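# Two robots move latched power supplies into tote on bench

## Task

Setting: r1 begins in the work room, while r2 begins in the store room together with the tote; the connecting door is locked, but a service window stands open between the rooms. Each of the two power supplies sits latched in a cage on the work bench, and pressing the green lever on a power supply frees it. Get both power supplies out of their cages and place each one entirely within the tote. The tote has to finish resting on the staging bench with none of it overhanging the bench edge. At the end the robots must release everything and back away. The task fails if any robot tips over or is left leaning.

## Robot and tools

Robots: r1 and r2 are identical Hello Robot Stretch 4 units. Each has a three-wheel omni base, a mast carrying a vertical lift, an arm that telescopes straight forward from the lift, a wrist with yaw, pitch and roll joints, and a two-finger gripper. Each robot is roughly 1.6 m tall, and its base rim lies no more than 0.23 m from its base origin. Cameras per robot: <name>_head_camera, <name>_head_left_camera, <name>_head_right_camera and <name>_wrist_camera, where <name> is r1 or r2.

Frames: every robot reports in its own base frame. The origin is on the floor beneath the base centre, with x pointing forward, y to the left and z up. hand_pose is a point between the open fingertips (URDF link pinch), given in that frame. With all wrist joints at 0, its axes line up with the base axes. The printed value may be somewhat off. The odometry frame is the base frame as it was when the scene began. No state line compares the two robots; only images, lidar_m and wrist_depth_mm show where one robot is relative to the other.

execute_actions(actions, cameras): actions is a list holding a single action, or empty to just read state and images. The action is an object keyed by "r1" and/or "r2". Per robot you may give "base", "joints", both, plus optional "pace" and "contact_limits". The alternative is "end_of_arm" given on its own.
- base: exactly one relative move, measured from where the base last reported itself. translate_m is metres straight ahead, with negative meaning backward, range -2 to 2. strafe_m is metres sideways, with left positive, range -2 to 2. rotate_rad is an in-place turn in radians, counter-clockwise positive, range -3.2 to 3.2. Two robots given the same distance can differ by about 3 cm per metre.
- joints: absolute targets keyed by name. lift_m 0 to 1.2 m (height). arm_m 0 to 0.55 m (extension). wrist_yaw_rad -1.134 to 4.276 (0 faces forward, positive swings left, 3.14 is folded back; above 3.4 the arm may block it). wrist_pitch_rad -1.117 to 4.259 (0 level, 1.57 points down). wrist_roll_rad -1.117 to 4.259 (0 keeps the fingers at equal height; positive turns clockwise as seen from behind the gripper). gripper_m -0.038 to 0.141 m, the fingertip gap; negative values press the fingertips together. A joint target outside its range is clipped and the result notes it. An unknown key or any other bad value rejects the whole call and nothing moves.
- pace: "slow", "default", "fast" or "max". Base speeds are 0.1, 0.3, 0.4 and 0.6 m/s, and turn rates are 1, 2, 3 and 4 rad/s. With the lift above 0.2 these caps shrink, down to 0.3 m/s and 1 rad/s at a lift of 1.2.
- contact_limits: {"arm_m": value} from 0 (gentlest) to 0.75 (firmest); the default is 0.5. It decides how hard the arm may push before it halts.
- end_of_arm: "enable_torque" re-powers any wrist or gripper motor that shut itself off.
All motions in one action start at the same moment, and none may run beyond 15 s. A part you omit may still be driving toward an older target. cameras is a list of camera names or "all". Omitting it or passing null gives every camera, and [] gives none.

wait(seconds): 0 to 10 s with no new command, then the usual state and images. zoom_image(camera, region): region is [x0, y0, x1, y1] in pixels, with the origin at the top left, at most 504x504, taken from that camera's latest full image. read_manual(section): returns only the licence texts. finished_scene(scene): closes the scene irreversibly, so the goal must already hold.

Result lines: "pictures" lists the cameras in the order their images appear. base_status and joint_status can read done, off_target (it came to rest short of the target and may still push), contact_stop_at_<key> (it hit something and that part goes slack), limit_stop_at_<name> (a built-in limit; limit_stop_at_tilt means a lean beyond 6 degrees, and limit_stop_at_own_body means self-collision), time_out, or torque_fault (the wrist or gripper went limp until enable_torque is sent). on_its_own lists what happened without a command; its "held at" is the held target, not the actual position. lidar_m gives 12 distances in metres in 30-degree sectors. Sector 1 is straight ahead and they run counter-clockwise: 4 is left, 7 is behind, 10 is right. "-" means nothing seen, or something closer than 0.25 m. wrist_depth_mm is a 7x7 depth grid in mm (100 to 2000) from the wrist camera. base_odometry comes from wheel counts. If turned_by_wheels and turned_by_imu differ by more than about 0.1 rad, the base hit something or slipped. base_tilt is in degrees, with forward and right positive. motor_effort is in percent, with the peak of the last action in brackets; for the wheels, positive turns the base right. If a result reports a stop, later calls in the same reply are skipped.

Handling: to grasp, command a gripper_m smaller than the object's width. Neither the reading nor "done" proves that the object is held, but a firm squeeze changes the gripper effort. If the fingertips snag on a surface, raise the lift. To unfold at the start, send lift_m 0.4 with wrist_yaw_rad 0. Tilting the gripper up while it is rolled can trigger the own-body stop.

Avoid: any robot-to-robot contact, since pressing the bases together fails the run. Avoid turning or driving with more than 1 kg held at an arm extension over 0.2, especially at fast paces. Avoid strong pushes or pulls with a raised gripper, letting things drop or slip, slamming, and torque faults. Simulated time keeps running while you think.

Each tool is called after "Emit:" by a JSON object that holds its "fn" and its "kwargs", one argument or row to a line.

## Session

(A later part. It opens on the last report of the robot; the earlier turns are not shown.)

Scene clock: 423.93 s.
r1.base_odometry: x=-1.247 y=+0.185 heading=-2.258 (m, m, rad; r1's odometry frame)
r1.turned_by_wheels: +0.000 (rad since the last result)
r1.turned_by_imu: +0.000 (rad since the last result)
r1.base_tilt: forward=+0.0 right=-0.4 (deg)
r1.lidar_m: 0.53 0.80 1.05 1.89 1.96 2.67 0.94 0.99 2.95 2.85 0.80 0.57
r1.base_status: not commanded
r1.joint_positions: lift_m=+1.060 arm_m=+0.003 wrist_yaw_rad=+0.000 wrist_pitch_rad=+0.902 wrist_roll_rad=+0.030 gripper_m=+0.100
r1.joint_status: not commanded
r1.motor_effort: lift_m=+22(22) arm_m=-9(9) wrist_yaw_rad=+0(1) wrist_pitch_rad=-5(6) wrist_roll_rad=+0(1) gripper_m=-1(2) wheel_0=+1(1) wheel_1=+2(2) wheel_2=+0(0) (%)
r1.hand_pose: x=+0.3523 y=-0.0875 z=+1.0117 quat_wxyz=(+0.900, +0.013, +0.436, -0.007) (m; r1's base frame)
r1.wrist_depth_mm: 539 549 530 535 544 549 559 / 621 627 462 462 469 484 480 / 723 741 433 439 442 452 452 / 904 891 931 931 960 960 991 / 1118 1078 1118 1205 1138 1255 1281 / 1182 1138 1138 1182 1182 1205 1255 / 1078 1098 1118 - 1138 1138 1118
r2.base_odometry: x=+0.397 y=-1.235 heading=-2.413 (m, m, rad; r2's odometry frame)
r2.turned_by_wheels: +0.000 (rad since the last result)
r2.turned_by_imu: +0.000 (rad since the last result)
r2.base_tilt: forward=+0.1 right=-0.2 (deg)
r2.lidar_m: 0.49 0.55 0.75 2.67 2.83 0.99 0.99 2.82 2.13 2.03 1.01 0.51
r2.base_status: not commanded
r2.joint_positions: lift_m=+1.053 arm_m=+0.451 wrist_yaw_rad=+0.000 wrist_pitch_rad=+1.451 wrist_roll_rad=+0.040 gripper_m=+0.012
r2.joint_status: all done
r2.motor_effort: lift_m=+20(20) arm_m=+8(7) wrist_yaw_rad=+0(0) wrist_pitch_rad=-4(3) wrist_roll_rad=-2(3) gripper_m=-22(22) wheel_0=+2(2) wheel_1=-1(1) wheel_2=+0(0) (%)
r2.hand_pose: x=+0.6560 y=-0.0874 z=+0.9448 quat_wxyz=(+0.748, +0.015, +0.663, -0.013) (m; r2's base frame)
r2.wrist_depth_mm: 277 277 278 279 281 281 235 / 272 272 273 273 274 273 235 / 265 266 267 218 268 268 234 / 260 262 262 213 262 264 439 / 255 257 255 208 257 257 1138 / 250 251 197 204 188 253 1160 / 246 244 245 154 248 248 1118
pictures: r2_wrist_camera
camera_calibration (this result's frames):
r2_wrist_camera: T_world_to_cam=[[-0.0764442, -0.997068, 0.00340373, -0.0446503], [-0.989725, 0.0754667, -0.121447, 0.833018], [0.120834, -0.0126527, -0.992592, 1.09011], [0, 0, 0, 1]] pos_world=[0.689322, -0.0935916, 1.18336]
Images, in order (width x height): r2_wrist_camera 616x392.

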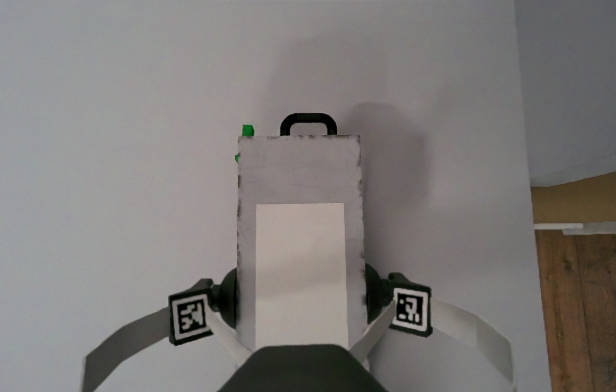

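Emit:
{"fn": "execute_actions", "kwargs": {
  "actions": [
    {"r2":{"joints":{"arm_m":0.05,"lift_m":1.09},"pace":"fast"}}
  ],
  "cameras": []
}}

Emit:
{"fn": "execute_actions", "kwargs": {
  "actions": [
    {"r2":{"base":{"strafe_m":-0.47},"joints":{"lift_m":0.5},"pace":"fast"}}
  ],
  "cameras": []
}}

Emit:
{"fn": "execute_actions", "kwargs": {
  "actions": [
    {"r2":{"base":{"translate_m":-1.815},"joints":{"lift_m":1.04},"pace":"max"}}
  ],
  "cameras": []
}}

Emit:
{"fn": "execute_actions", "kwargs": {
  "actions": [
    {"r2":{"base":{"rotate_rad":1.55},"joints":{"arm_m":0.18}}}
  ],
  "cameras": ["r2_head_camera"]
}}

Scene clock: 426.13 s.
r1.base_odometry: x=-1.247 y=+0.185 heading=-2.258 (m, m, rad; r1's odometry frame)
r1.turned_by_wheels: +0.000 (rad since the last result)
r1.turned_by_imu: +0.000 (rad since the last result)
r1.base_tilt: forward=-0.1 right=-0.3 (deg)
r1.lidar_m: 0.53 0.81 1.04 1.90 1.95 2.68 0.94 1.00 2.93 2.84 0.80 0.58
r1.base_status: not commanded
r1.joint_positions: lift_m=+1.060 arm_m=+0.003 wrist_yaw_rad=+0.000 wrist_pitch_rad=+0.902 wrist_roll_rad=+0.030 gripper_m=+0.100
r1.joint_status: not commanded
r1.motor_effort: lift_m=+22(22) arm_m=-9(9) wrist_yaw_rad=-2(0) wrist_pitch_rad=-5(5) wrist_roll_rad=+0(1) gripper_m=+1(2) wheel_0=+1(1) wheel_1=+2(2) wheel_2=+0(0) (%)
r1.hand_pose: x=+0.3523 y=-0.0875 z=+1.0117 quat_wxyz=(+0.900, +0.013, +0.436, -0.007) (m; r1's base frame)
r1.wrist_depth_mm: 549 554 525 539 539 549 559 / 615 621 459 469 473 480 484 / 732 741 436 442 442 449 459 / 904 904 931 946 931 960 976 / 1118 1118 1118 1205 1118 1229 1281 / 1160 1160 1160 1205 1160 1205 1255 / 1060 1118 1118 - 1118 1118 1138
r2.base_odometry: x=+0.397 y=-1.235 heading=-2.413 (m, m, rad; r2's odometry frame)
r2.turned_by_wheels: +0.000 (rad since the last result)
r2.turned_by_imu: +0.001 (rad since the last result)
r2.base_tilt: forward=+0.1 right=-0.2 (deg)
r2.lidar_m: 0.33 0.56 0.73 2.67 2.83 1.01 0.98 2.82 2.09 2.03 0.98 0.33
r2.base_status: not commanded
r2.joint_positions: lift_m=+1.089 arm_m=+0.051 wrist_yaw_rad=+0.000 wrist_pitch_rad=+1.452 wrist_roll_rad=+0.040 gripper_m=+0.012
r2.joint_status: all done
r2.motor_effort: lift_m=+26(28) arm_m=-8(6) wrist_yaw_rad=+1(1) wrist_pitch_rad=-6(7) wrist_roll_rad=-3(4) gripper_m=-23(22) wheel_0=+2(2) wheel_1=-1(1) wheel_2=+0(0) (%)
r2.hand_pose: x=+0.2564 y=-0.0874 z=+0.9813 quat_wxyz=(+0.748, +0.015, +0.664, -0.013) (m; r2's base frame)
r2.wrist_depth_mm: 778 759 778 768 768 778 788 / 1042 1042 1042 1042 1042 1025 1060 / 1229 1255 1281 218 1281 1255 1255 / 1255 1229 1205 213 1229 1229 1229 / 1205 1205 1182 209 1205 1205 1229 / 1160 1160 197 204 187 1205 1205 / 1160 1138 946 154 1182 1160 1160
pictures: none
No camera images: the call's "cameras" was empty. Leave "cameras" out to get every camera's image.

Scene clock: 428.87 s.
r1.base_odometry: x=-1.247 y=+0.185 heading=-2.258 (m, m, rad; r1's odometry frame)
r1.turned_by_wheels: +0.000 (rad since the last result)
r1.turned_by_imu: +0.000 (rad since the last result)
r1.base_tilt: forward=-0.1 right=-0.4 (deg)
r1.lidar_m: 0.53 0.79 1.07 1.89 1.97 2.66 0.93 0.97 2.96 2.84 0.80 0.58
r1.base_status: not commanded
r1.joint_positions: lift_m=+1.060 arm_m=+0.003 wrist_yaw_rad=+0.000 wrist_pitch_rad=+0.902 wrist_roll_rad=+0.030 gripper_m=+0.100
r1.joint_status: not commanded
r1.motor_effort: lift_m=+23(23) arm_m=-9(9) wrist_yaw_rad=-1(0) wrist_pitch_rad=-6(5) wrist_roll_rad=-1(1) gripper_m=-2(1) wheel_0=+1(1) wheel_1=+2(2) wheel_2=+0(0) (%)
r1.hand_pose: x=+0.3523 y=-0.0875 z=+1.0117 quat_wxyz=(+0.900, +0.013, +0.436, -0.007) (m; r1's base frame)
r1.wrist_depth_mm: 544 544 521 539 544 549 554 / 627 621 459 462 466 477 484 / 732 732 436 439 445 452 459 / 878 904 917 917 960 976 976 / 1138 1098 1118 1182 1118 1229 1229 / 1160 1138 1160 1160 1182 1205 1182 / 1078 1078 1118 - 1138 1118 1118
r2.base_odometry: x=+0.085 y=-0.884 heading=-2.413 (m, m, rad; r2's odometry frame)
r2.turned_by_wheels: +0.000 (rad since the last result)
r2.turned_by_imu: +0.001 (rad since the last result)
r2.base_tilt: forward=+0.1 right=-0.3 (deg)
r2.lidar_m: 0.69 0.55 0.70 3.14 1.39 1.06 1.93 2.20 1.60 1.58 0.94 0.72
r2.base_status: done
r2.joint_positions: lift_m=+0.500 arm_m=+0.051 wrist_yaw_rad=+0.000 wrist_pitch_rad=+1.452 wrist_roll_rad=+0.040 gripper_m=+0.012
r2.joint_status: all done
r2.motor_effort: lift_m=+20(24) arm_m=-7(8) wrist_yaw_rad=+0(1) wrist_pitch_rad=-5(6) wrist_roll_rad=+0(0) gripper_m=-24(23) wheel_0=+3(11) wheel_1=+0(11) wheel_2=+0(0) (%)
r2.hand_pose: x=+0.2565 y=-0.0874 z=+0.3917 quat_wxyz=(+0.748, +0.015, +0.664, -0.013) (m; r2's base frame)
r2.wrist_depth_mm: 661 661 661 668 668 676 676 / 661 661 654 654 661 661 661 / 640 647 640 219 647 654 647 / 627 634 627 213 627 634 640 / 615 615 609 209 621 621 621 / 603 597 197 204 188 615 609 / 591 387 389 154 603 591 597
pictures: none
No camera images: the call's "cameras" was empty. Leave "cameras" out to get every camera's image.

Scene clock: 433.90 s.
r1.base_odometry: x=-1.247 y=+0.185 heading=-2.258 (m, m, rad; r1's odometry frame)
r1.turned_by_wheels: +0.000 (rad since the last result)
r1.turned_by_imu: +0.001 (rad since the last result)
r1.base_tilt: forward=+0.0 right=-0.3 (deg)
r1.lidar_m: 0.51 0.80 1.06 1.90 1.98 2.71 0.94 1.00 2.96 2.86 0.83 0.56
r1.base_status: not commanded
r1.joint_positions: lift_m=+1.060 arm_m=+0.003 wrist_yaw_rad=+0.000 wrist_pitch_rad=+0.902 wrist_roll_rad=+0.030 gripper_m=+0.100
r1.joint_status: not commanded
r1.motor_effort: lift_m=+22(22) arm_m=-9(9) wrist_yaw_rad=+0(2) wrist_pitch_rad=-5(4) wrist_roll_rad=-3(0) gripper_m=-1(1) wheel_0=+1(1) wheel_1=+2(2) wheel_2=+0(0) (%)
r1.hand_pose: x=+0.3523 y=-0.0875 z=+1.0117 quat_wxyz=(+0.900, +0.013, +0.436, -0.007) (m; r1's base frame)
r1.wrist_depth_mm: 539 549 525 535 544 549 559 / 621 634 462 466 469 477 484 / 732 741 433 439 449 449 459 / 891 891 917 931 946 960 976 / 1118 1078 1098 1205 1118 1255 1308 / 1182 1182 1182 1182 1182 1229 1205 / 1118 1098 1098 - 1118 1138 1160
r2.base_odometry: x=+1.439 y=+0.324 heading=-2.414 (m, m, rad; r2's odometry frame)
r2.turned_by_wheels: +0.000 (rad since the last result)
r2.turned_by_imu: -0.003 (rad since the last result)
r2.base_tilt: forward=+0.1 right=-0.2 (deg)
r2.lidar_m: 2.32 0.65 0.48 0.46 0.50 0.73 1.76 1.88 1.56 1.50 1.59 0.33
r2.base_status: done
r2.joint_positions: lift_m=+1.040 arm_m=+0.051 wrist_yaw_rad=+0.000 wrist_pitch_rad=+1.452 wrist_roll_rad=+0.040 gripper_m=+0.012
r2.joint_status: all done
r2.motor_effort: lift_m=+25(29) arm_m=-7(7) wrist_yaw_rad=+0(0) wrist_pitch_rad=-5(6) wrist_roll_rad=-2(1) gripper_m=-24(25) wheel_0=-3(10) wheel_1=-1(9) wheel_2=+0(17) (%)
r2.hand_pose: x=+0.2565 y=-0.0874 z=+0.9314 quat_wxyz=(+0.748, +0.015, +0.664, -0.013) (m; r2's base frame)
r2.wrist_depth_mm: 1229 1255 1255 1255 1255 1255 1281 / 1229 1205 1205 1229 1255 1229 1229 / 1205 1205 1229 218 1182 1205 1229 / 1182 1182 1160 213 1182 1182 1182 / 1160 1138 1138 208 1138 1160 1160 / 1138 1138 199 204 188 1160 1138 / 1098 1098 891 154 1118 1098 1118
pictures: none
No camera images: the call's "cameras" was empty. Leave "cameras" out to get every camera's image.

Scene clock: 436.23 s.
r1.base_odometry: x=-1.247 y=+0.185 heading=-2.258 (m, m, rad; r1's odometry frame)
r1.turned_by_wheels: +0.000 (rad since the last result)
r1.turned_by_imu: +0.000 (rad since the last result)
r1.base_tilt: forward=+0.0 right=-0.4 (deg)
r1.lidar_m: 0.53 0.81 1.05 1.88 1.98 2.68 0.96 0.99 2.96 2.85 0.78 0.57
r1.base_status: not commanded
r1.joint_positions: lift_m=+1.060 arm_m=+0.003 wrist_yaw_rad=+0.000 wrist_pitch_rad=+0.902 wrist_roll_rad=+0.030 gripper_m=+0.100
r1.joint_status: not commanded
r1.motor_effort: lift_m=+23(22) arm_m=-9(9) wrist_yaw_rad=-1(0) wrist_pitch_rad=-5(6) wrist_roll_rad=+0(1) gripper_m=-1(1) wheel_0=+1(1) wheel_1=+2(2) wheel_2=+0(0) (%)
r1.hand_pose: x=+0.3523 y=-0.0875 z=+1.0117 quat_wxyz=(+0.900, +0.013, +0.436, -0.007) (m; r1's base frame)
r1.wrist_depth_mm: 549 549 530 535 544 549 559 / 621 621 459 466 466 477 488 / 723 741 436 442 449 449 459 / 891 904 904 946 960 976 991 / 1118 1118 1078 1182 1118 1229 1255 / 1182 1160 1160 1205 1182 1205 1229 / 1060 1118 1118 - 1118 1118 1118
r2.base_odometry: x=+1.439 y=+0.324 heading=-0.864 (m, m, rad; r2's odometry frame)
r2.turned_by_wheels: +1.549 (rad since the last result)
r2.turned_by_imu: +1.563 (rad since the last result)
r2.base_tilt: forward=+0.1 right=-0.3 (deg)
r2.lidar_m: 0.28 0.47 0.69 1.76 1.88 1.57 1.49 1.57 2.12 2.35 0.70 0.29
r2.base_status: done
r2.joint_positions: lift_m=+1.040 arm_m=+0.179 wrist_yaw_rad=+0.000 wrist_pitch_rad=+1.451 wrist_roll_rad=+0.040 gripper_m=+0.012
r2.joint_status: all done
r2.motor_effort: lift_m=+25(25) arm_m=+7(10) wrist_yaw_rad=-2(2) wrist_pitch_rad=-4(7) wrist_roll_rad=-1(1) gripper_m=-23(22) wheel_0=-4(10) wheel_1=-3(7) wheel_2=-5(10) (%)
r2.hand_pose: x=+0.3842 y=-0.0874 z=+0.9314 quat_wxyz=(+0.748, +0.015, +0.663, -0.013) (m; r2's base frame)
r2.wrist_depth_mm: 427 424 427 430 430 430 433 / 418 418 418 424 424 421 424 / 410 410 407 218 415 415 413 / 960 1160 415 213 1160 1182 1160 / 1138 1160 1138 208 1138 1182 1182 / 1118 1118 196 204 189 1118 1138 / 1078 1098 917 154 1098 1098 1118
pictures: r2_head_camera
Images, in order (width x height): r2_head_camera 420x560.

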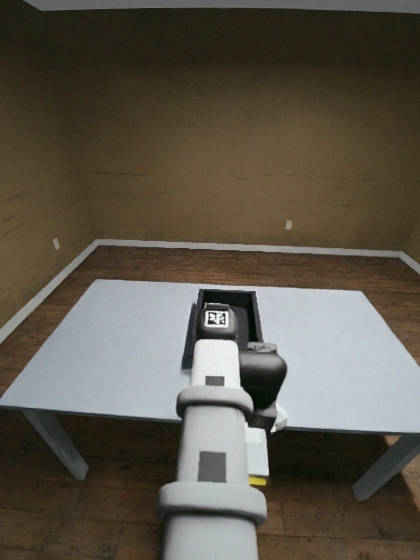

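Emit:
{"fn": "execute_actions", "kwargs": {
  "actions": [
    {"r2":{"base":{"translate_m":0.13},"joints":{"arm_m":0.443,"lift_m":1.01}}}
  ],
  "cameras": ["r2_head_camera","r2_wrist_camera"]
}}

Scene clock: 438.30 s.
r1.base_odometry: x=-1.247 y=+0.185 heading=-2.258 (m, m, rad; r1's odometry frame)
r1.turned_by_wheels: +0.000 (rad since the last result)
r1.turned_by_imu: +0.000 (rad since the last result)
r1.base_tilt: forward=-0.1 right=-0.3 (deg)
r1.lidar_m: 0.53 0.80 1.06 1.89 1.96 2.69 0.94 1.00 2.94 2.85 0.77 0.58
r1.base_status: not commanded
r1.joint_positions: lift_m=+1.060 arm_m=+0.003 wrist_yaw_rad=+0.000 wrist_pitch_rad=+0.902 wrist_roll_rad=+0.030 gripper_m=+0.100
r1.joint_status: not commanded
r1.motor_effort: lift_m=+22(22) arm_m=-9(9) wrist_yaw_rad=-1(0) wrist_pitch_rad=-6(6) wrist_roll_rad=+0(0) gripper_m=+0(1) wheel_0=+1(1) wheel_1=+2(2) wheel_2=+0(0) (%)
r1.hand_pose: x=+0.3523 y=-0.0875 z=+1.0117 quat_wxyz=(+0.900, +0.013, +0.436, -0.007) (m; r1's base frame)
r1.wrist_depth_mm: 539 549 525 530 539 544 554 / 609 621 455 459 473 480 480 / 715 750 436 439 445 455 452 / 891 931 931 917 960 960 1008 / 1098 1118 1098 1205 1118 1229 1281 / 1160 1160 1182 1182 1160 1205 1205 / 1078 1060 1098 - 1118 1138 1118
r2.base_odometry: x=+1.524 y=+0.225 heading=-0.864 (m, m, rad; r2's odometry frame)
r2.turned_by_wheels: +0.000 (rad since the last result)
r2.turned_by_imu: +0.001 (rad since the last result)
r2.base_tilt: forward=+0.1 right=-0.2 (deg)
r2.lidar_m: 0.34 0.35 0.52 1.77 1.86 1.67 1.64 1.69 2.36 2.30 0.49 0.36
r2.base_status: done
r2.joint_positions: lift_m=+1.010 arm_m=+0.442 wrist_yaw_rad=+0.000 wrist_pitch_rad=+1.451 wrist_roll_rad=+0.040 gripper_m=+0.012
r2.joint_status: all done
r2.motor_effort: lift_m=+20(24) arm_m=+8(8) wrist_yaw_rad=-1(1) wrist_pitch_rad=-4(7) wrist_roll_rad=-3(5) gripper_m=-24(23) wheel_0=+3(9) wheel_1=+1(7) wheel_2=-3(12) (%)
r2.hand_pose: x=+0.6471 y=-0.0874 z=+0.9018 quat_wxyz=(+0.748, +0.015, +0.663, -0.013) (m; r2's base frame)
r2.wrist_depth_mm: 394 345 384 394 353 402 402 / 384 340 347 387 362 389 392 / 377 334 336 217 322 382 382 / 370 329 327 213 286 375 375 / 362 338 359 208 293 366 368 / 353 291 197 204 189 357 359 / 347 290 345 154 271 347 353
pictures: r2_head_camera, r2_wrist_camera
camera_calibration (this result's frames):
r2_wrist_camera: T_world_to_cam=[[-0.0762158, -0.997086, 0.00339959, -0.0453266], [-0.989735, 0.0752397, -0.121506, 0.818963], [0.120896, -0.0126254, -0.992585, 1.04844], [0, 0, 0, 1]] pos_world=[0.68035, -0.0935761, 1.14033]
Images, in order (width x height): r2_head_camera 420x560, r2_wrist_camera 616x392.

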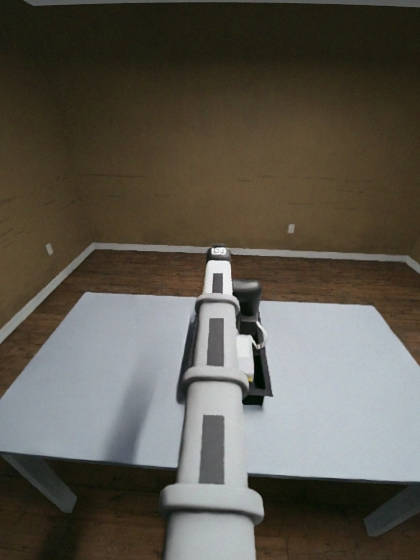

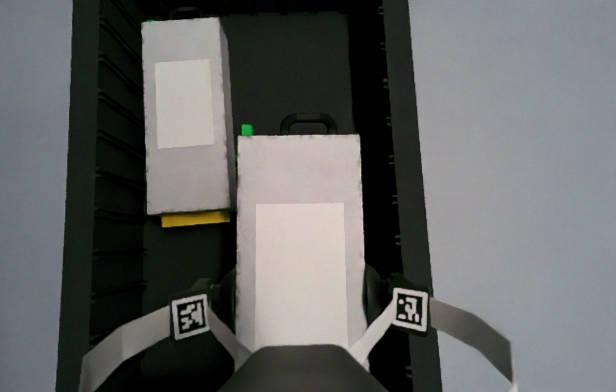

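Emit:
{"fn": "execute_actions", "kwargs": {
  "actions": [
    {"r2":{"base":{"strafe_m":0.022},"joints":{"arm_m":0.456,"lift_m":0.97}}}
  ],
  "cameras": ["r2_head_right_camera","r2_wrist_camera"]
}}

Emit:
{"fn": "zoom_image", "kwargs": {
  "camera": "r2_head_right_camera",
  "region": [140, 260, 300, 420]
}}

Scene clock: 439.53 s.
r1.base_odometry: x=-1.247 y=+0.185 heading=-2.258 (m, m, rad; r1's odometry frame)
r1.turned_by_wheels: +0.000 (rad since the last result)
r1.turned_by_imu: +0.000 (rad since the last result)
r1.base_tilt: forward=-0.1 right=-0.4 (deg)
r1.lidar_m: 0.53 0.82 1.06 1.89 1.98 2.66 0.95 1.01 2.96 2.83 0.83 0.56
r1.base_status: not commanded
r1.joint_positions: lift_m=+1.060 arm_m=+0.003 wrist_yaw_rad=+0.000 wrist_pitch_rad=+0.902 wrist_roll_rad=+0.030 gripper_m=+0.100
r1.joint_status: not commanded
r1.motor_effort: lift_m=+23(23) arm_m=-9(9) wrist_yaw_rad=-1(0) wrist_pitch_rad=-6(6) wrist_roll_rad=-1(0) gripper_m=-1(0) wheel_0=+1(1) wheel_1=+3(2) wheel_2=+0(0) (%)
r1.hand_pose: x=+0.3523 y=-0.0875 z=+1.0117 quat_wxyz=(+0.900, +0.013, +0.436, -0.007) (m; r1's base frame)
r1.wrist_depth_mm: 544 554 530 530 539 539 554 / 615 627 459 462 469 480 492 / 732 723 436 439 445 455 462 / 904 891 904 931 960 960 991 / 1118 1078 1118 1182 1078 1205 1255 / 1182 1138 1138 1205 1182 1255 1229 / 1078 1098 1118 - 1160 1160 1138
r2.base_odometry: x=+1.540 y=+0.239 heading=-0.864 (m, m, rad; r2's odometry frame)
r2.turned_by_wheels: +0.000 (rad since the last result)
r2.turned_by_imu: +0.000 (rad since the last result)
r2.base_tilt: forward=+0.1 right=-0.2 (deg)
r2.lidar_m: 0.34 0.36 0.49 1.74 1.83 1.69 1.62 1.71 2.38 2.34 0.49 0.37
r2.base_status: done
r2.joint_positions: lift_m=+0.970 arm_m=+0.455 wrist_yaw_rad=+0.000 wrist_pitch_rad=+1.451 wrist_roll_rad=+0.040 gripper_m=+0.012
r2.joint_status: all done
r2.motor_effort: lift_m=+20(20) arm_m=+7(5) wrist_yaw_rad=+0(0) wrist_pitch_rad=-4(5) wrist_roll_rad=+0(4) gripper_m=-23(23) wheel_0=-3(10) wheel_1=+1(8) wheel_2=+0(2) (%)
r2.hand_pose: x=+0.6600 y=-0.0874 z=+0.8618 quat_wxyz=(+0.748, +0.015, +0.663, -0.013) (m; r2's base frame)
r2.wrist_depth_mm: 351 303 307 351 340 355 355 / 342 298 301 343 340 347 349 / 336 293 293 218 324 340 342 / 329 287 287 213 327 330 334 / 320 291 319 208 319 324 329 / 314 253 196 205 189 236 320 / 309 250 307 154 310 229 315
pictures: r2_head_right_camera, r2_wrist_camera
camera_calibration (this result's frames):
r2_wrist_camera: T_world_to_cam=[[-0.0763384, -0.997076, 0.00340941, -0.0441352], [-0.989741, 0.0753618, -0.121379, 0.826819], [0.120767, -0.0126403, -0.9926, 1.00727], [0, 0, 0, 1]] pos_world=[0.693322, -0.0935844, 1.10033]
Images, in order (width x height): r2_head_right_camera 420x672, r2_wrist_camera 616x392.

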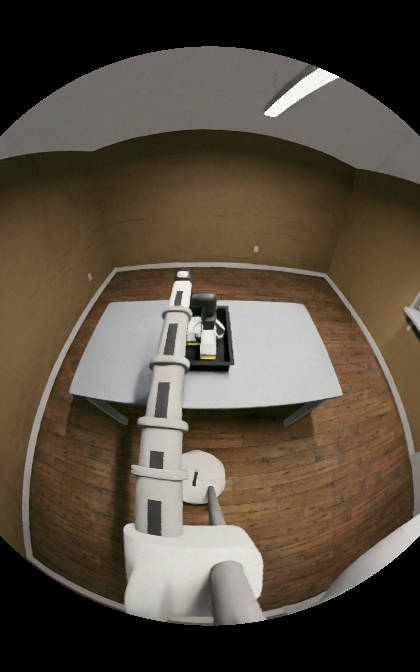

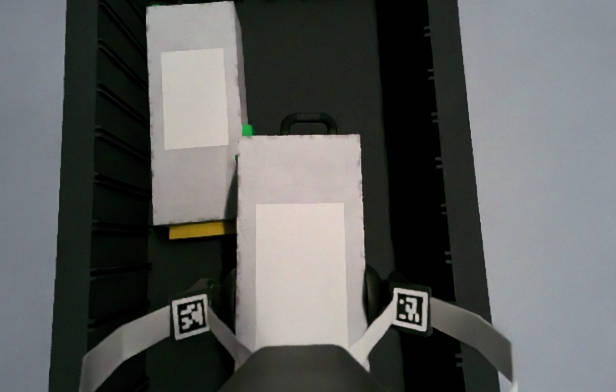

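Region (140, 260, 300, 420) of r2_head_right_camera's 420x672 image, scaled by 3.150, with more detail than that image has.

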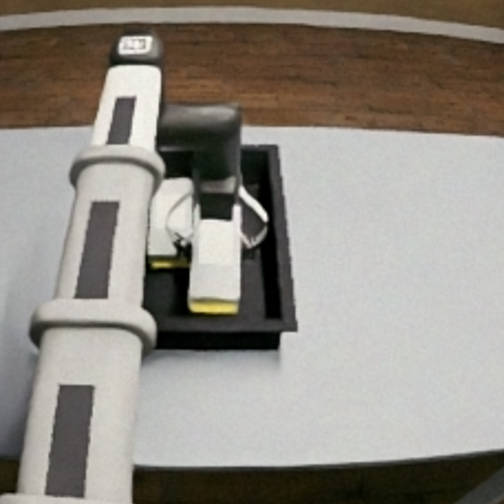

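Emit:
{"fn": "execute_actions", "kwargs": {
  "actions": [
    {"r2":{"base":{"strafe_m":-0.004},"joints":{"lift_m":0.903}}}
  ],
  "cameras": ["r2_wrist_camera"]
}}

Emit:
{"fn": "execute_actions", "kwargs": {
  "actions": [
    {"r2":{"joints":{"gripper_m":0.085,"lift_m":0.907}}}
  ],
  "cameras": []
}}

Emit:
{"fn": "execute_actions", "kwargs": {
  "actions": [
    {"r2":{"joints":{"lift_m":1.03},"pace":"fast"}}
  ],
  "cameras": []
}}

Emit:
{"fn": "execute_actions", "kwargs": {
  "actions": [
    {"r2":{"base":{"translate_m":-0.3},"joints":{"arm_m":0.0},"pace":"fast"}}
  ],
  "cameras": ["r2_head_camera"]
}}

Emit:
{"fn": "zoom_image", "kwargs": {
  "camera": "r2_head_camera",
  "region": [140, 240, 320, 400]
}}

Scene clock: 441.03 s.
r1.base_odometry: x=-1.247 y=+0.185 heading=-2.258 (m, m, rad; r1's odometry frame)
r1.turned_by_wheels: +0.000 (rad since the last result)
r1.turned_by_imu: +0.000 (rad since the last result)
r1.base_tilt: forward=+0.0 right=-0.4 (deg)
r1.lidar_m: 0.54 0.80 1.07 1.88 1.98 2.71 0.91 0.97 2.95 2.84 0.80 0.56
r1.base_status: not commanded
r1.joint_positions: lift_m=+1.060 arm_m=+0.003 wrist_yaw_rad=+0.000 wrist_pitch_rad=+0.902 wrist_roll_rad=+0.030 gripper_m=+0.100
r1.joint_status: not commanded
r1.motor_effort: lift_m=+22(22) arm_m=-9(9) wrist_yaw_rad=-1(1) wrist_pitch_rad=-6(5) wrist_roll_rad=+1(1) gripper_m=+0(0) wheel_0=+1(1) wheel_1=+2(2) wheel_2=+0(0) (%)
r1.hand_pose: x=+0.3523 y=-0.0875 z=+1.0117 quat_wxyz=(+0.900, +0.013, +0.436, -0.007) (m; r1's base frame)
r1.wrist_depth_mm: 539 544 530 539 539 539 554 / 621 621 462 462 466 480 488 / 732 732 433 442 445 449 455 / 891 904 917 946 960 960 976 / 1138 1078 1098 1182 1118 1281 1255 / 1182 1138 1182 1205 1160 1229 1205 / 1098 1118 1078 - 1118 1138 1160
r2.base_odometry: x=+1.537 y=+0.237 heading=-0.865 (m, m, rad; r2's odometry frame)
r2.turned_by_wheels: +0.000 (rad since the last result)
r2.turned_by_imu: +0.000 (rad since the last result)
r2.base_tilt: forward=+0.1 right=-0.2 (deg)
r2.lidar_m: 0.33 0.37 0.51 1.74 1.82 1.68 1.61 1.71 2.37 2.32 0.50 0.37
r2.base_status: done
r2.joint_positions: lift_m=+0.903 arm_m=+0.455 wrist_yaw_rad=+0.000 wrist_pitch_rad=+1.451 wrist_roll_rad=+0.040 gripper_m=+0.012
r2.joint_status: all done
r2.motor_effort: lift_m=+20(21) arm_m=+7(7) wrist_yaw_rad=+0(0) wrist_pitch_rad=-4(4) wrist_roll_rad=-3(2) gripper_m=-23(23) wheel_0=-3(8) wheel_1=+2(6) wheel_2=+0(2) (%)
r2.hand_pose: x=+0.6600 y=-0.0874 z=+0.7948 quat_wxyz=(+0.748, +0.015, +0.664, -0.013) (m; r2's base frame)
r2.wrist_depth_mm: 210 235 263 278 278 190 282 / 207 229 243 273 273 185 278 / 205 225 227 219 267 181 271 / 202 220 220 213 262 184 264 / 201 254 254 209 256 186 260 / 199 249 197 204 189 169 252 / 198 243 245 154 247 180 167
pictures: r2_wrist_camera
camera_calibration (this result's frames):
r2_wrist_camera: T_world_to_cam=[[-0.0763514, -0.997075, 0.00341576, -0.0439051], [-0.98975, 0.075375, -0.121297, 0.818609], [0.120685, -0.012642, -0.99261, 0.940833], [0, 0, 0, 1]] pos_world=[0.693322, -0.0935853, 1.03333]
Images, in order (width x height): r2_wrist_camera 616x392.

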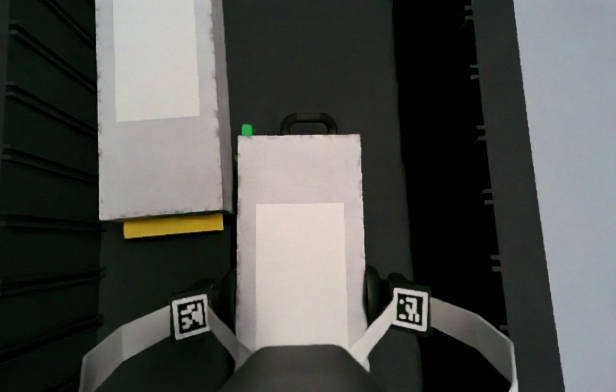

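Scene clock: 442.57 s.
r1.base_odometry: x=-1.247 y=+0.185 heading=-2.258 (m, m, rad; r1's odometry frame)
r1.turned_by_wheels: +0.000 (rad since the last result)
r1.turned_by_imu: +0.000 (rad since the last result)
r1.base_tilt: forward=-0.1 right=-0.3 (deg)
r1.lidar_m: 0.51 0.79 1.06 1.89 1.97 2.70 0.93 0.98 2.95 2.85 0.80 0.58
r1.base_status: not commanded
r1.joint_positions: lift_m=+1.060 arm_m=+0.003 wrist_yaw_rad=+0.000 wrist_pitch_rad=+0.902 wrist_roll_rad=+0.030 gripper_m=+0.100
r1.joint_status: not commanded
r1.motor_effort: lift_m=+22(23) arm_m=-9(9) wrist_yaw_rad=-1(0) wrist_pitch_rad=-7(4) wrist_roll_rad=+0(1) gripper_m=-2(1) wheel_0=+1(1) wheel_1=+2(2) wheel_2=+0(0) (%)
r1.hand_pose: x=+0.3523 y=-0.0875 z=+1.0117 quat_wxyz=(+0.900, +0.013, +0.436, -0.007) (m; r1's base frame)
r1.wrist_depth_mm: 549 554 535 530 539 549 554 / 621 627 455 466 469 480 484 / 723 741 430 436 445 455 462 / 891 904 931 931 960 960 991 / 1118 1060 1098 1182 1098 1255 1229 / 1160 1160 1160 1182 1160 1205 1229 / 1078 1078 1138 - 1160 1098 1138
r2.base_odometry: x=+1.537 y=+0.237 heading=-0.865 (m, m, rad; r2's odometry frame)
r2.turned_by_wheels: +0.000 (rad since the last result)
r2.turned_by_imu: +0.000 (rad since the last result)
r2.base_tilt: forward=+0.1 right=-0.2 (deg)
r2.lidar_m: 0.34 0.36 0.50 1.75 1.84 1.70 1.62 1.72 2.36 2.34 0.51 0.37
r2.base_status: not commanded
r2.joint_positions: lift_m=+0.907 arm_m=+0.455 wrist_yaw_rad=+0.000 wrist_pitch_rad=+1.451 wrist_roll_rad=+0.040 gripper_m=+0.085
r2.joint_status: all done
r2.motor_effort: lift_m=+22(26) arm_m=+7(8) wrist_yaw_rad=+0(0) wrist_pitch_rad=-3(6) wrist_roll_rad=-2(3) gripper_m=-1(23) wheel_0=-4(4) wheel_1=+2(1) wheel_2=+0(0) (%)
r2.hand_pose: x=+0.6601 y=-0.0874 z=+0.7986 quat_wxyz=(+0.748, +0.015, +0.663, -0.013) (m; r2's base frame)
r2.wrist_depth_mm: 210 242 263 286 286 196 290 / 208 237 245 279 279 191 285 / 205 232 233 233 273 187 278 / 203 227 228 227 268 183 272 / 201 260 259 222 262 186 266 / 200 256 197 218 197 186 260 / 198 250 251 122 252 172 255
pictures: none
No camera images: the call's "cameras" was empty. Leave "cameras" out to get every camera's image.

Scene clock: 443.83 s.
r1.base_odometry: x=-1.247 y=+0.185 heading=-2.258 (m, m, rad; r1's odometry frame)
r1.turned_by_wheels: +0.000 (rad since the last result)
r1.turned_by_imu: +0.000 (rad since the last result)
r1.base_tilt: forward=+0.0 right=-0.3 (deg)
r1.lidar_m: 0.52 0.77 1.06 1.90 1.97 2.67 0.94 0.95 2.95 2.85 0.80 0.58
r1.base_status: not commanded
r1.joint_positions: lift_m=+1.060 arm_m=+0.003 wrist_yaw_rad=+0.000 wrist_pitch_rad=+0.902 wrist_roll_rad=+0.030 gripper_m=+0.100
r1.joint_status: not commanded
r1.motor_effort: lift_m=+22(23) arm_m=-9(9) wrist_yaw_rad=+0(1) wrist_pitch_rad=-5(6) wrist_roll_rad=-1(2) gripper_m=-3(1) wheel_0=+1(1) wheel_1=+2(2) wheel_2=+0(0) (%)
r1.hand_pose: x=+0.3523 y=-0.0875 z=+1.0117 quat_wxyz=(+0.900, +0.013, +0.436, -0.007) (m; r1's base frame)
r1.wrist_depth_mm: 544 554 530 530 535 549 554 / 615 627 459 462 469 480 488 / 723 732 433 442 449 452 459 / 878 891 917 931 931 976 976 / 1118 1098 1098 1205 1118 1255 1255 / 1160 1160 1138 1182 1182 1205 1205 / 1078 1098 1098 - 1138 1098 1160
r2.base_odometry: x=+1.537 y=+0.237 heading=-0.865 (m, m, rad; r2's odometry frame)
r2.turned_by_wheels: +0.000 (rad since the last result)
r2.turned_by_imu: +0.000 (rad since the last result)
r2.base_tilt: forward=+0.2 right=-0.2 (deg)
r2.lidar_m: 0.32 0.36 0.51 1.75 1.82 1.69 1.61 1.70 2.39 2.34 0.50 0.35
r2.base_status: not commanded
r2.joint_positions: lift_m=+1.030 arm_m=+0.455 wrist_yaw_rad=+0.000 wrist_pitch_rad=+1.451 wrist_roll_rad=+0.040 gripper_m=+0.085
r2.joint_status: all done
r2.motor_effort: lift_m=+23(25) arm_m=+7(7) wrist_yaw_rad=+0(0) wrist_pitch_rad=-2(3) wrist_roll_rad=-1(1) gripper_m=-2(1) wheel_0=-3(3) wheel_1=+2(1) wheel_2=+0(0) (%)
r2.hand_pose: x=+0.6602 y=-0.0874 z=+0.9216 quat_wxyz=(+0.748, +0.015, +0.663, -0.013) (m; r2's base frame)
r2.wrist_depth_mm: 415 366 377 404 375 427 427 / 413 368 370 410 377 413 418 / 402 334 357 402 392 407 404 / 389 330 351 351 349 394 394 / 384 325 382 343 320 387 389 / 377 298 197 336 196 382 382 / 368 287 368 122 340 373 375
pictures: none
No camera images: the call's "cameras" was empty. Leave "cameras" out to get every camera's image.

Scene clock: 446.13 s.
r1.base_odometry: x=-1.247 y=+0.185 heading=-2.258 (m, m, rad; r1's odometry frame)
r1.turned_by_wheels: +0.000 (rad since the last result)
r1.turned_by_imu: +0.000 (rad since the last result)
r1.base_tilt: forward=-0.1 right=-0.4 (deg)
r1.lidar_m: 0.53 0.78 1.05 1.90 1.98 2.69 0.94 0.99 2.95 2.86 0.82 0.57
r1.base_status: not commanded
r1.joint_positions: lift_m=+1.060 arm_m=+0.003 wrist_yaw_rad=+0.000 wrist_pitch_rad=+0.902 wrist_roll_rad=+0.030 gripper_m=+0.100
r1.joint_status: not commanded
r1.motor_effort: lift_m=+23(22) arm_m=-9(9) wrist_yaw_rad=+0(0) wrist_pitch_rad=-5(5) wrist_roll_rad=-1(1) gripper_m=-2(0) wheel_0=+1(1) wheel_1=+2(2) wheel_2=+0(0) (%)
r1.hand_pose: x=+0.3523 y=-0.0875 z=+1.0117 quat_wxyz=(+0.900, +0.013, +0.436, -0.007) (m; r1's base frame)
r1.wrist_depth_mm: 544 559 525 535 539 544 554 / 615 621 459 466 473 480 488 / 723 741 436 442 445 452 455 / 878 904 904 904 960 946 1008 / 1118 1078 1138 1182 1098 1229 1281 / 1160 1160 1182 1182 1160 1229 1205 / 1098 1098 1098 - 1138 1098 1138
r2.base_odometry: x=+1.343 y=+0.465 heading=-0.865 (m, m, rad; r2's odometry frame)
r2.turned_by_wheels: +0.000 (rad since the last result)
r2.turned_by_imu: +0.000 (rad since the last result)
r2.base_tilt: forward=+0.1 right=-0.2 (deg)
r2.lidar_m: 0.63 0.67 0.96 1.76 1.86 1.39 1.34 1.39 1.92 2.41 0.91 0.67
r2.base_status: done
r2.joint_positions: lift_m=+1.030 arm_m=+0.003 wrist_yaw_rad=+0.000 wrist_pitch_rad=+1.451 wrist_roll_rad=+0.040 gripper_m=+0.085
r2.joint_status: all done
joint sent to its limit — the command would take r2.arm_m past its lower limit, so that joint was sent only as far as its limit.
r2.motor_effort: lift_m=+23(23) arm_m=-7(5) wrist_yaw_rad=+1(1) wrist_pitch_rad=-2(2) wrist_roll_rad=-1(2) gripper_m=-2(1) wheel_0=-3(8) wheel_1=-2(8) wheel_2=+0(12) (%)
r2.hand_pose: x=+0.2084 y=-0.0874 z=+0.9216 quat_wxyz=(+0.748, +0.015, +0.663, -0.013) (m; r2's base frame)
r2.wrist_depth_mm: 1255 1255 1229 1255 1281 1255 1255 / 1205 1229 1229 1229 1229 1255 1255 / 1205 1182 1205 1205 1205 1205 1205 / 1160 1160 1182 1182 1160 1182 1182 / 1118 1138 1138 1138 1138 1182 1138 / 1098 1118 197 917 196 1138 1160 / 1078 1098 904 122 1098 1098 1118
pictures: r2_head_camera
Images, in order (width x height): r2_head_camera 420x560.

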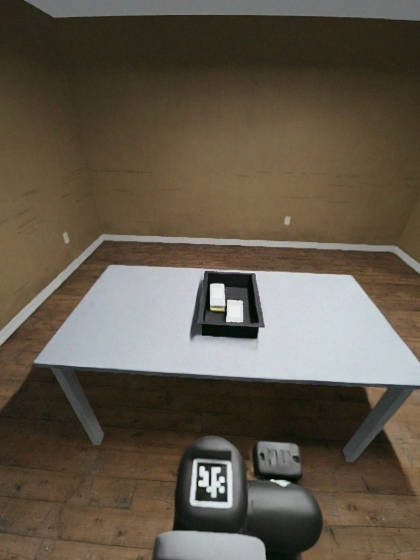

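Region (140, 240, 320, 400) of r2_head_camera's 420x560 image, scaled by 2.800, with more detail than that image has.

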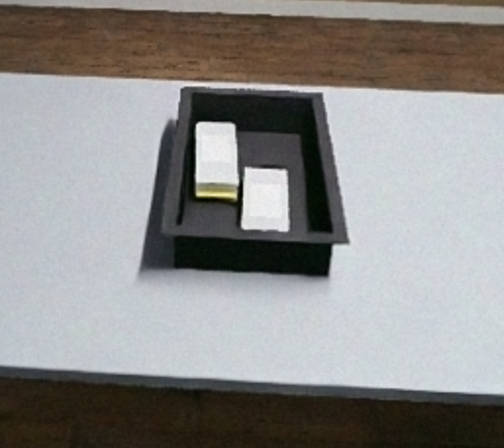

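Emit:
{"fn": "execute_actions", "kwargs": {
  "actions": []
}}

Scene clock: 446.23 s.
r1.base_odometry: x=-1.247 y=+0.185 heading=-2.258 (m, m, rad; r1's odometry frame)
r1.turned_by_wheels: +0.000 (rad since the last result)
r1.turned_by_imu: +0.000 (rad since the last result)
r1.base_tilt: forward=+0.0 right=-0.4 (deg)
r1.lidar_m: 0.55 0.80 1.07 1.90 1.96 2.68 0.95 0.98 2.93 2.85 0.79 0.58
r1.base_status: not commanded
r1.joint_positions: lift_m=+1.060 arm_m=+0.003 wrist_yaw_rad=+0.000 wrist_pitch_rad=+0.902 wrist_roll_rad=+0.030 gripper_m=+0.100
r1.joint_status: not commanded
r1.motor_effort: lift_m=+22(22) arm_m=-9(9) wrist_yaw_rad=-1(0) wrist_pitch_rad=-5(5) wrist_roll_rad=+0(1) gripper_m=-2(0) wheel_0=+1(1) wheel_1=+2(2) wheel_2=+0(0) (%)
r1.hand_pose: x=+0.3523 y=-0.0875 z=+1.0117 quat_wxyz=(+0.900, +0.013, +0.436, -0.007) (m; r1's base frame)
r1.wrist_depth_mm: 539 554 530 530 539 544 559 / 621 627 462 466 473 484 484 / 732 741 433 439 449 452 462 / 891 891 904 931 931 976 960 / 1118 1078 1098 1182 1098 1255 1255 / 1182 1160 1138 1205 1182 1229 1229 / 1078 1098 1098 - 1160 1138 1118
r2.base_odometry: x=+1.343 y=+0.465 heading=-0.865 (m, m, rad; r2's odometry frame)
r2.turned_by_wheels: +0.000 (rad since the last result)
r2.turned_by_imu: +0.000 (rad since the last result)
r2.base_tilt: forward=+0.2 right=-0.2 (deg)
r2.lidar_m: 0.61 0.68 0.93 1.77 1.84 1.38 1.31 1.39 1.94 2.38 0.93 0.64
r2.base_status: done
r2.joint_positions: lift_m=+1.030 arm_m=+0.003 wrist_yaw_rad=+0.000 wrist_pitch_rad=+1.451 wrist_roll_rad=+0.040 gripper_m=+0.085
r2.joint_status: all done
joint sent to its limit — the command would take r2.arm_m past its lower limit, so that joint was sent only as far as its limit.
r2.motor_effort: lift_m=+22(23) arm_m=-8(5) wrist_yaw_rad=+1(1) wrist_pitch_rad=-2(2) wrist_roll_rad=-4(2) gripper_m=-2(1) wheel_0=-2(8) wheel_1=-2(8) wheel_2=+1(12) (%)
r2.hand_pose: x=+0.2084 y=-0.0874 z=+0.9216 quat_wxyz=(+0.748, +0.015, +0.663, -0.013) (m; r2's base frame)
r2.wrist_depth_mm: 1229 1255 1281 1229 1255 1229 1255 / 1205 1205 1229 1205 1229 1229 1205 / 1182 1205 1229 1205 1205 1205 1205 / 1160 1160 1182 1182 1182 1182 1182 / 1138 1138 1138 1138 1160 1182 1160 / 1118 1138 197 917 197 1138 1138 / 1098 1098 891 122 1118 1098 1098
pictures: r1_head_camera, r1_head_left_camera, r1_head_right_camera, r1_wrist_camera, r2_head_camera, r2_head_left_camera, r2_head_right_camera, r2_wrist_camera
camera_calibration (this result's frames):
r1_wrist_camera: T_world_to_cam=[[-0.042454, -0.999056, 0.00924368, -0.0897442], [-0.808681, 0.0289281, -0.587536, 0.927791], [0.586714, -0.0324185, -0.809145, 0.837455], [0, 0, 0, 1]] pos_world=[0.25513, -0.0893497, 1.22356]
r2_wrist_camera: T_world_to_cam=[[-0.0767412, -0.997045, 0.00335498, -0.0786936], [-0.989623, 0.0757591, -0.12209, 0.387742], [0.121475, -0.0126895, -0.992513, 1.12096], [0, 0, 0, 1]] pos_world=[0.24151, -0.0936117, 1.16017]
Images, in order (width x height): r1_head_camera 420x560, r1_head_left_camera 420x672, r1_head_right_camera 420x672, r1_wrist_camera 616x392, r2_head_camera 420x560, r2_head_left_camera 420x672, r2_head_right_camera 420x672, r2_wrist_camera 616x392.

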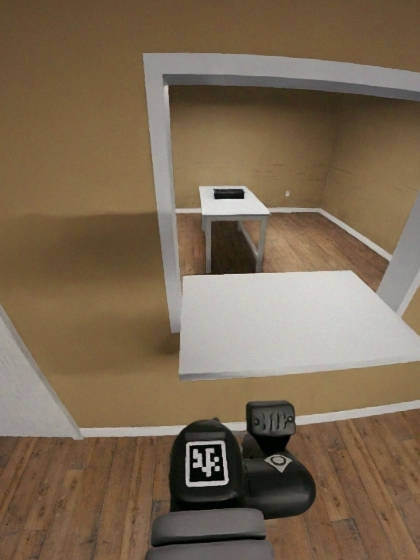

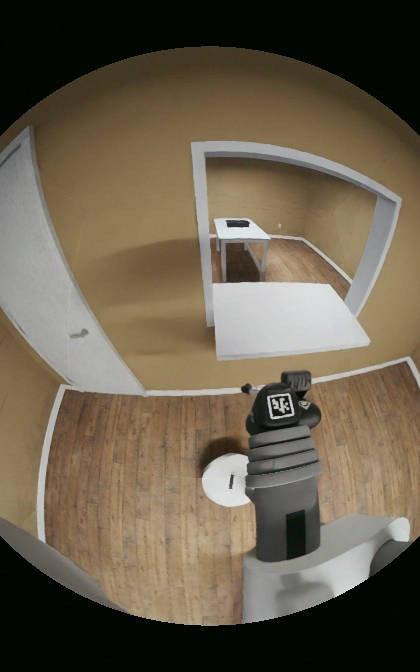

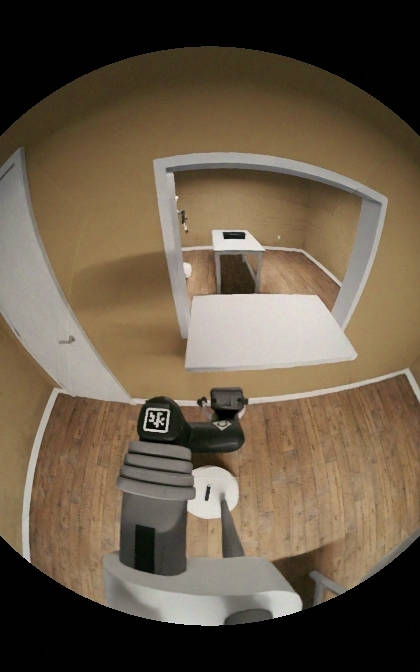

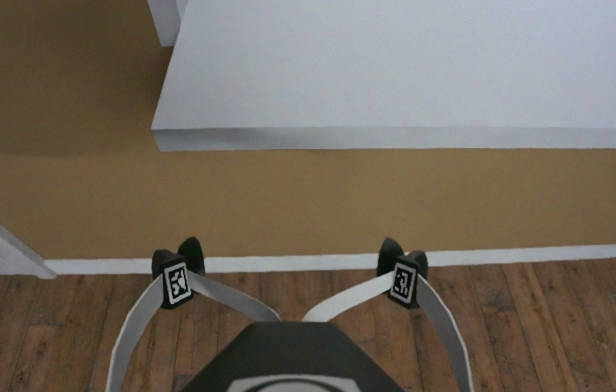

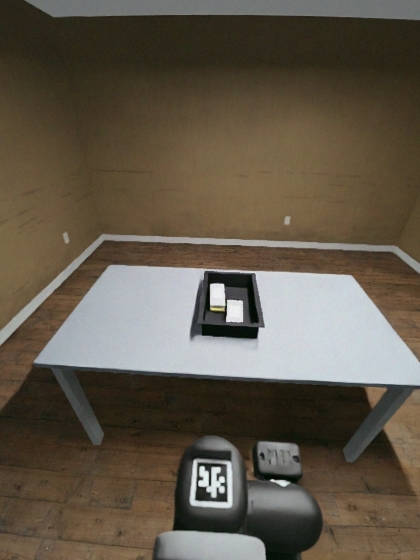

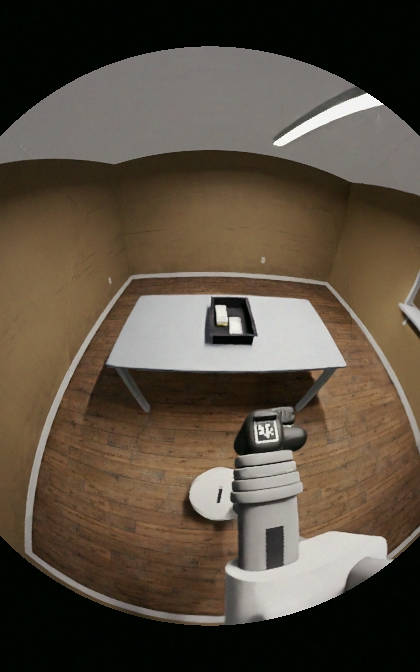

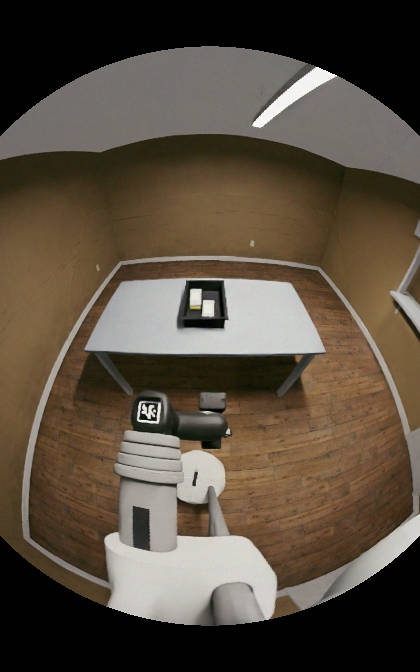

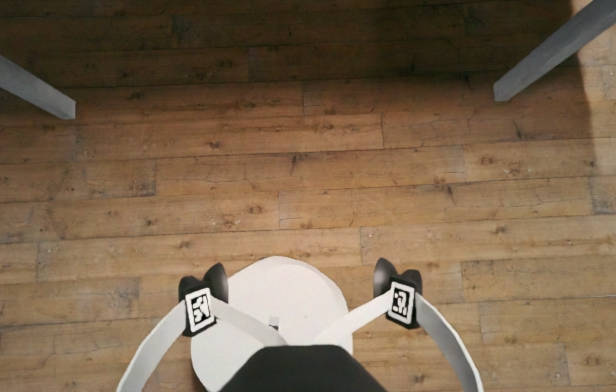

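Emit:
{"fn": "finished_scene", "kwargs": {
  "scene": 2
}}

The scene is finished: the task was done.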